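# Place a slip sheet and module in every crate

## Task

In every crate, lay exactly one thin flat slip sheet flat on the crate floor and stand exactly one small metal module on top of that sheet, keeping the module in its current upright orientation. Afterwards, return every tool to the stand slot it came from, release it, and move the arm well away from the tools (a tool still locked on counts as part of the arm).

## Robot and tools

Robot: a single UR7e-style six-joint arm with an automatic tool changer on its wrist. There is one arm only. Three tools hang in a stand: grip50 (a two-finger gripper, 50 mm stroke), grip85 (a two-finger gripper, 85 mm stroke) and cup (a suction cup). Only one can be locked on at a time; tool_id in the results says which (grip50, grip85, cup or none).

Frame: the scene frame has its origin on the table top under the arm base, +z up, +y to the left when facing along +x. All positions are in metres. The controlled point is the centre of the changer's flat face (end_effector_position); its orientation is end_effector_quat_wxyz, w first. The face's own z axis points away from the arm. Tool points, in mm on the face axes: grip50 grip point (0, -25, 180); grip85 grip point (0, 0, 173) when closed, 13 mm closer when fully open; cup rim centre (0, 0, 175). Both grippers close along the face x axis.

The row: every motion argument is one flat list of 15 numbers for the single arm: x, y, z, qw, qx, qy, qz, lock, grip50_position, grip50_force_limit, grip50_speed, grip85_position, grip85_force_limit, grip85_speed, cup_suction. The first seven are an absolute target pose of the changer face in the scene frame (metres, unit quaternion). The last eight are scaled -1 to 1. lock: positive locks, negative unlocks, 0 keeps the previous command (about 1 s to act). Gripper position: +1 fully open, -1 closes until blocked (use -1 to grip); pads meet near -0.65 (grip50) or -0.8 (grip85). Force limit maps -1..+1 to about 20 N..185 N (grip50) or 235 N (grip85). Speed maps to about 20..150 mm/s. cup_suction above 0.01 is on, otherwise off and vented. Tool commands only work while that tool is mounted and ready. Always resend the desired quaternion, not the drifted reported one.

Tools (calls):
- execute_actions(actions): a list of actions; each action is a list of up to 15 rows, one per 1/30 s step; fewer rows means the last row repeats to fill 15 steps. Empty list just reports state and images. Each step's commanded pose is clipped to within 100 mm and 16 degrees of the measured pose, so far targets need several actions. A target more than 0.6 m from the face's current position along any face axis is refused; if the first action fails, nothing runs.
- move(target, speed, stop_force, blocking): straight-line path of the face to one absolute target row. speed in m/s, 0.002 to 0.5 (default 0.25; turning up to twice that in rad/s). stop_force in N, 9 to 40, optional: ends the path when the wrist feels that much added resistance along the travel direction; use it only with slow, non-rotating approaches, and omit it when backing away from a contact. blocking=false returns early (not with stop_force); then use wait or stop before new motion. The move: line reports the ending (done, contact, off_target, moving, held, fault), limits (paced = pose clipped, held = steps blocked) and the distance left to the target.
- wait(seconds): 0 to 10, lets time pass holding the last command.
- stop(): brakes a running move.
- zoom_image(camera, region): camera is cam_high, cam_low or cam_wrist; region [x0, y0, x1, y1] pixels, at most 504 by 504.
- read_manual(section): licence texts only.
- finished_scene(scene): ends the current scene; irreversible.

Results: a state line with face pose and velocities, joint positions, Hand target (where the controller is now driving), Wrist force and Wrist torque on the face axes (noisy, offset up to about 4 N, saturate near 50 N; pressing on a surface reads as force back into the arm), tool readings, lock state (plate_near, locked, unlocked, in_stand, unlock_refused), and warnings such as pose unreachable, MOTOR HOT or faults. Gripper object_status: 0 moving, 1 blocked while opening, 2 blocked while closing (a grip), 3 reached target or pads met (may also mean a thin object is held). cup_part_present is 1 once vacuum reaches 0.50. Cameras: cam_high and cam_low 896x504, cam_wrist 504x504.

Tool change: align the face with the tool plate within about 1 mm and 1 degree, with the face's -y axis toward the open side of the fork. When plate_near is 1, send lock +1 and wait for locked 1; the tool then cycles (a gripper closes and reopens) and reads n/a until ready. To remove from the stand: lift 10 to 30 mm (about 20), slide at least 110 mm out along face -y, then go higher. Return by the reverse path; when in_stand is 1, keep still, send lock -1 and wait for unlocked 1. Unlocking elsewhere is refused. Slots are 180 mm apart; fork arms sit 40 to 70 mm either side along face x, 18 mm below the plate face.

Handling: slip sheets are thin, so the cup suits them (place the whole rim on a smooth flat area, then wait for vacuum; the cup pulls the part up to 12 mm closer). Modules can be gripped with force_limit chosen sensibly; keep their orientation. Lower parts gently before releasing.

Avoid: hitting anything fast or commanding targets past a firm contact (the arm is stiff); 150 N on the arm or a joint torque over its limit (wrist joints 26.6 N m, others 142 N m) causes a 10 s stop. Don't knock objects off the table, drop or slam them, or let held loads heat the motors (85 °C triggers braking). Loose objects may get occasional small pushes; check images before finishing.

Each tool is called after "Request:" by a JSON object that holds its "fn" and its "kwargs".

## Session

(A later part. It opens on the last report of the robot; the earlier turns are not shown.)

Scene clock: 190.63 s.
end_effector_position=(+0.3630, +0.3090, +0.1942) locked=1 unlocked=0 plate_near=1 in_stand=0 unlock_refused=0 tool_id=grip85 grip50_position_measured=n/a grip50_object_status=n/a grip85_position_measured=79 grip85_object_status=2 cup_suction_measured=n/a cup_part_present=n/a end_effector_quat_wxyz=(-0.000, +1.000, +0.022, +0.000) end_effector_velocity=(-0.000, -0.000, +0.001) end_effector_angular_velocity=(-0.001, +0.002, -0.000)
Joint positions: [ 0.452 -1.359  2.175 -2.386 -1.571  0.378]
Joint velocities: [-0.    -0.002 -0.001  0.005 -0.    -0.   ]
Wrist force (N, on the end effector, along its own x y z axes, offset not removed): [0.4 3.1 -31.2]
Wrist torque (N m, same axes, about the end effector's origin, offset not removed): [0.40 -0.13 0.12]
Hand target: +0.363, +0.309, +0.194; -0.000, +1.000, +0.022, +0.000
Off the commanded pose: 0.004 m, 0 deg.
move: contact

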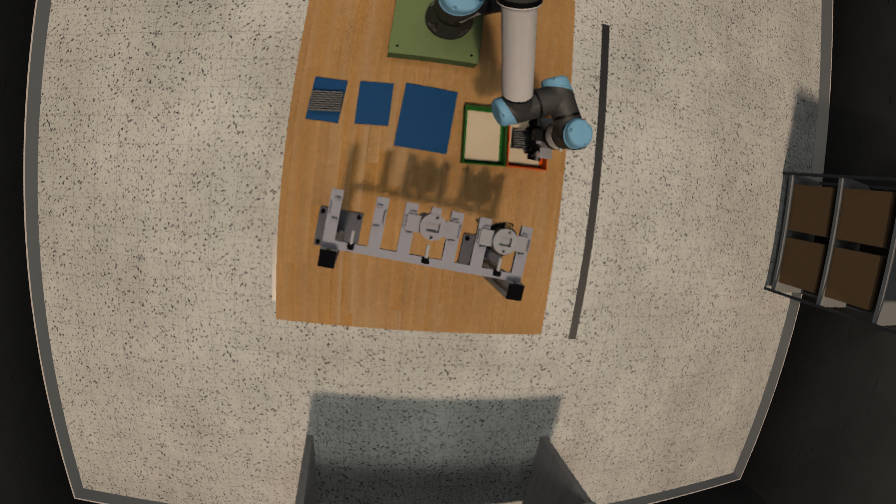

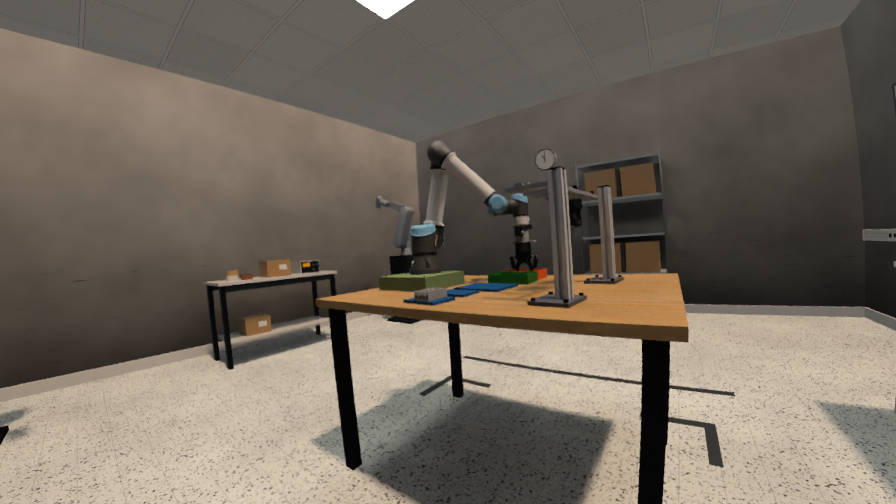

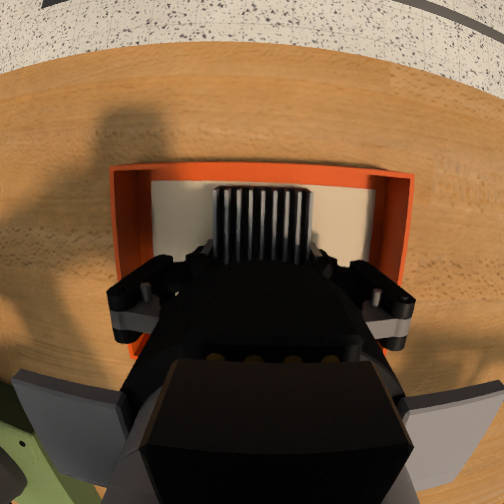

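Request:
{"fn": "execute_actions", "kwargs": {"actions": [[[0.363,0.309,0.1947,0,0.9998,0.022,0,0,0,0,0,1,-0.6,-0.5,0]],[[0.363,0.309,0.22,0,0.9998,0.022,0,0,0,0,0,1,-0.6,-0.5,0]],[[0.363,0.309,0.255,0,0.9998,0.022,0,0,0,0,0,1,-0.6,-0.5,0]],[[0.36,0.24,0.255,0,0.9998,0.022,0,0,0,0,0,1,-0.6,-0.5,0]]]}}

Request:
{"fn": "move", "kwargs": {"target": [0.3106,-0.34,0.255,0,1,0,0,0,0,0,0,1,-0.6,-0.5,0]}}

Scene clock: 194.77 s.
end_effector_position=(+0.3601, +0.2410, +0.2549) locked=1 unlocked=0 plate_near=1 in_stand=0 unlock_refused=0 tool_id=grip85 grip50_position_measured=n/a grip50_object_status=n/a grip85_position_measured=3 grip85_object_status=3 cup_suction_measured=n/a cup_part_present=n/a end_effector_quat_wxyz=(-0.000, +1.000, +0.022, +0.000) end_effector_velocity=(-0.001, -0.010, +0.001) end_effector_angular_velocity=(+0.003, +0.000, +0.003)
Joint positions: [ 0.307 -1.575  2.215 -2.211 -1.571  0.233]
Joint velocities: [-0.023 -0.018  0.014  0.003  0.003 -0.026]
Wrist force (N, on the end effector, along its own x y z axes, offset not removed): [-3.2 1.3 -0.8]
Wrist torque (N m, same axes, about the end effector's origin, offset not removed): [0.03 0.34 0.18]
Hand target: +0.360, +0.240, +0.255; -0.000, +1.000, +0.022, +0.000
Off the commanded pose: 0.001 m, 0 deg.

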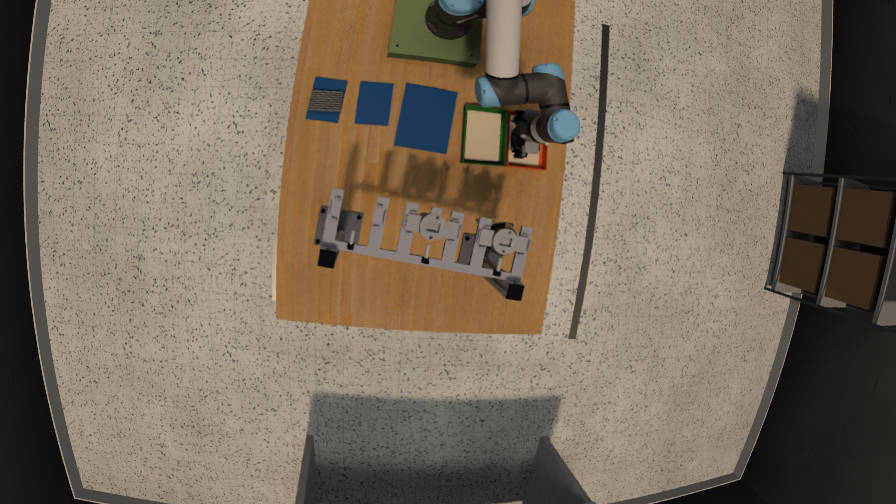

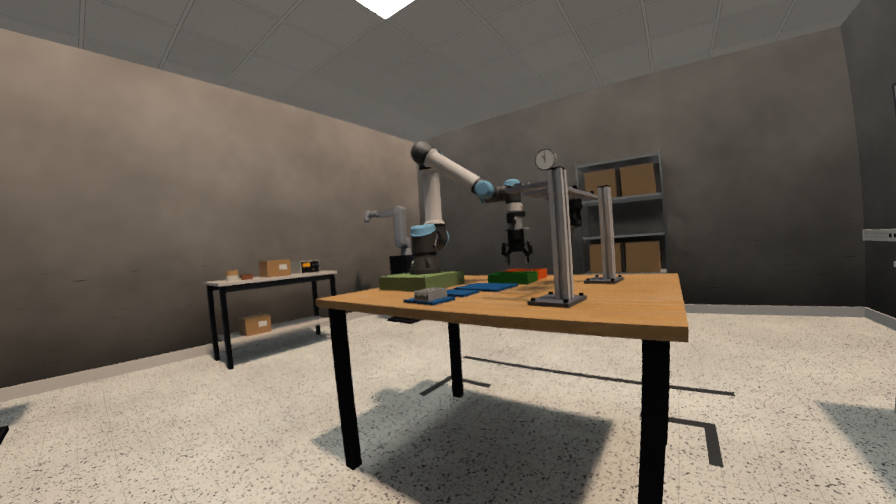

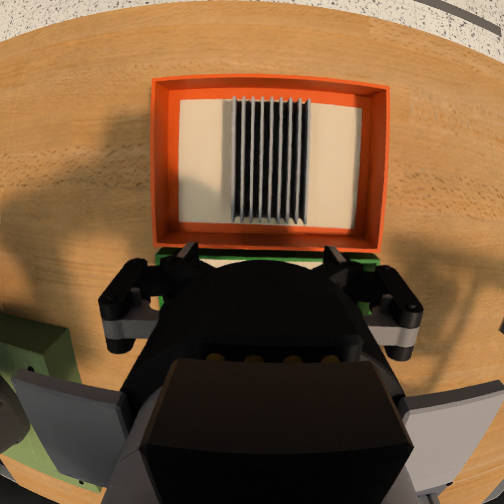

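Scene clock: 197.67 s.
end_effector_position=(+0.3122, -0.3391, +0.2550) locked=1 unlocked=0 plate_near=1 in_stand=0 unlock_refused=0 tool_id=grip85 grip50_position_measured=n/a grip50_object_status=n/a grip85_position_measured=3 grip85_object_status=3 cup_suction_measured=n/a cup_part_present=n/a end_effector_quat_wxyz=(-0.001, +1.000, +0.000, +0.002) end_effector_velocity=(+0.000, -0.002, +0.000) end_effector_angular_velocity=(+0.000, -0.000, -0.001)
Joint positions: [-1.091 -1.509  2.146 -2.208 -1.568 -1.121]
Joint velocities: [-0.002  0.003 -0.003  0.     0.    -0.001]
Wrist force (N, on the end effector, along its own x y z axes, offset not removed): [0.1 0.2 -1.2]
Wrist torque (N m, same axes, about the end effector's origin, offset not removed): [0.06 0.05 -0.01]
Hand target: +0.312, -0.339, +0.255; -0.001, +1.000, -0.000, +0.002
Off the commanded pose: 0.002 m, 0 deg.
move: done

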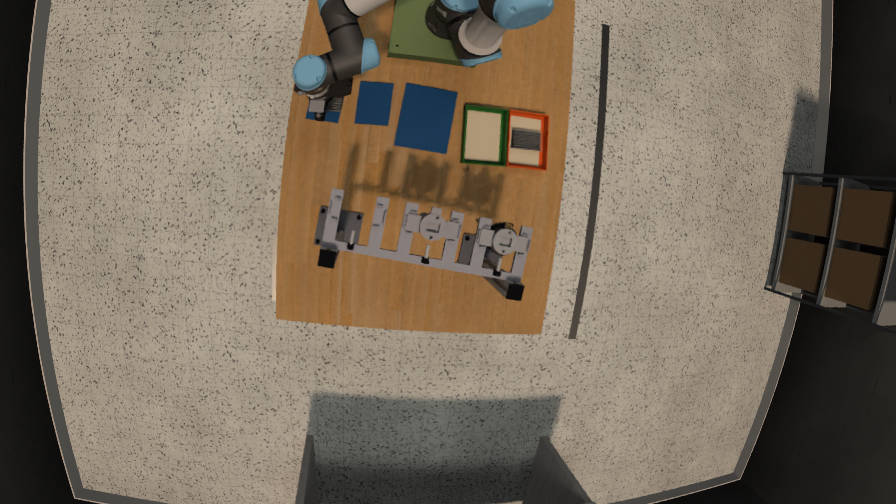

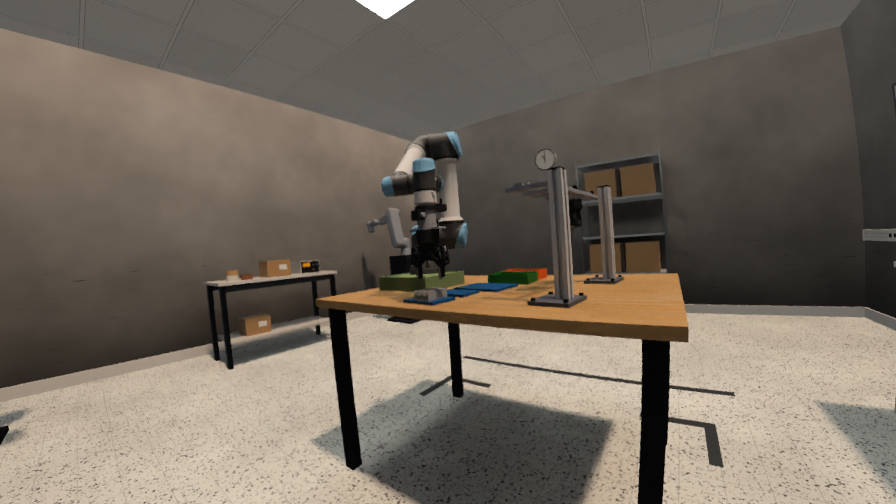

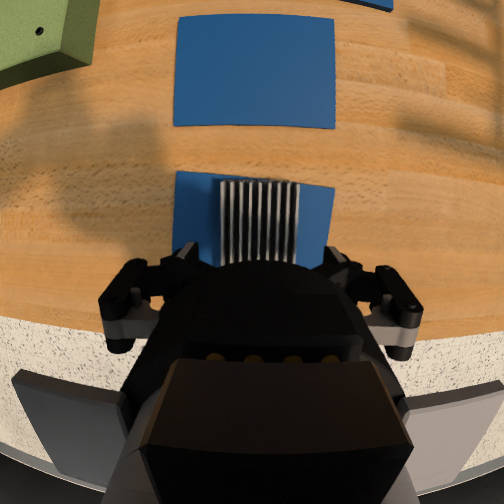

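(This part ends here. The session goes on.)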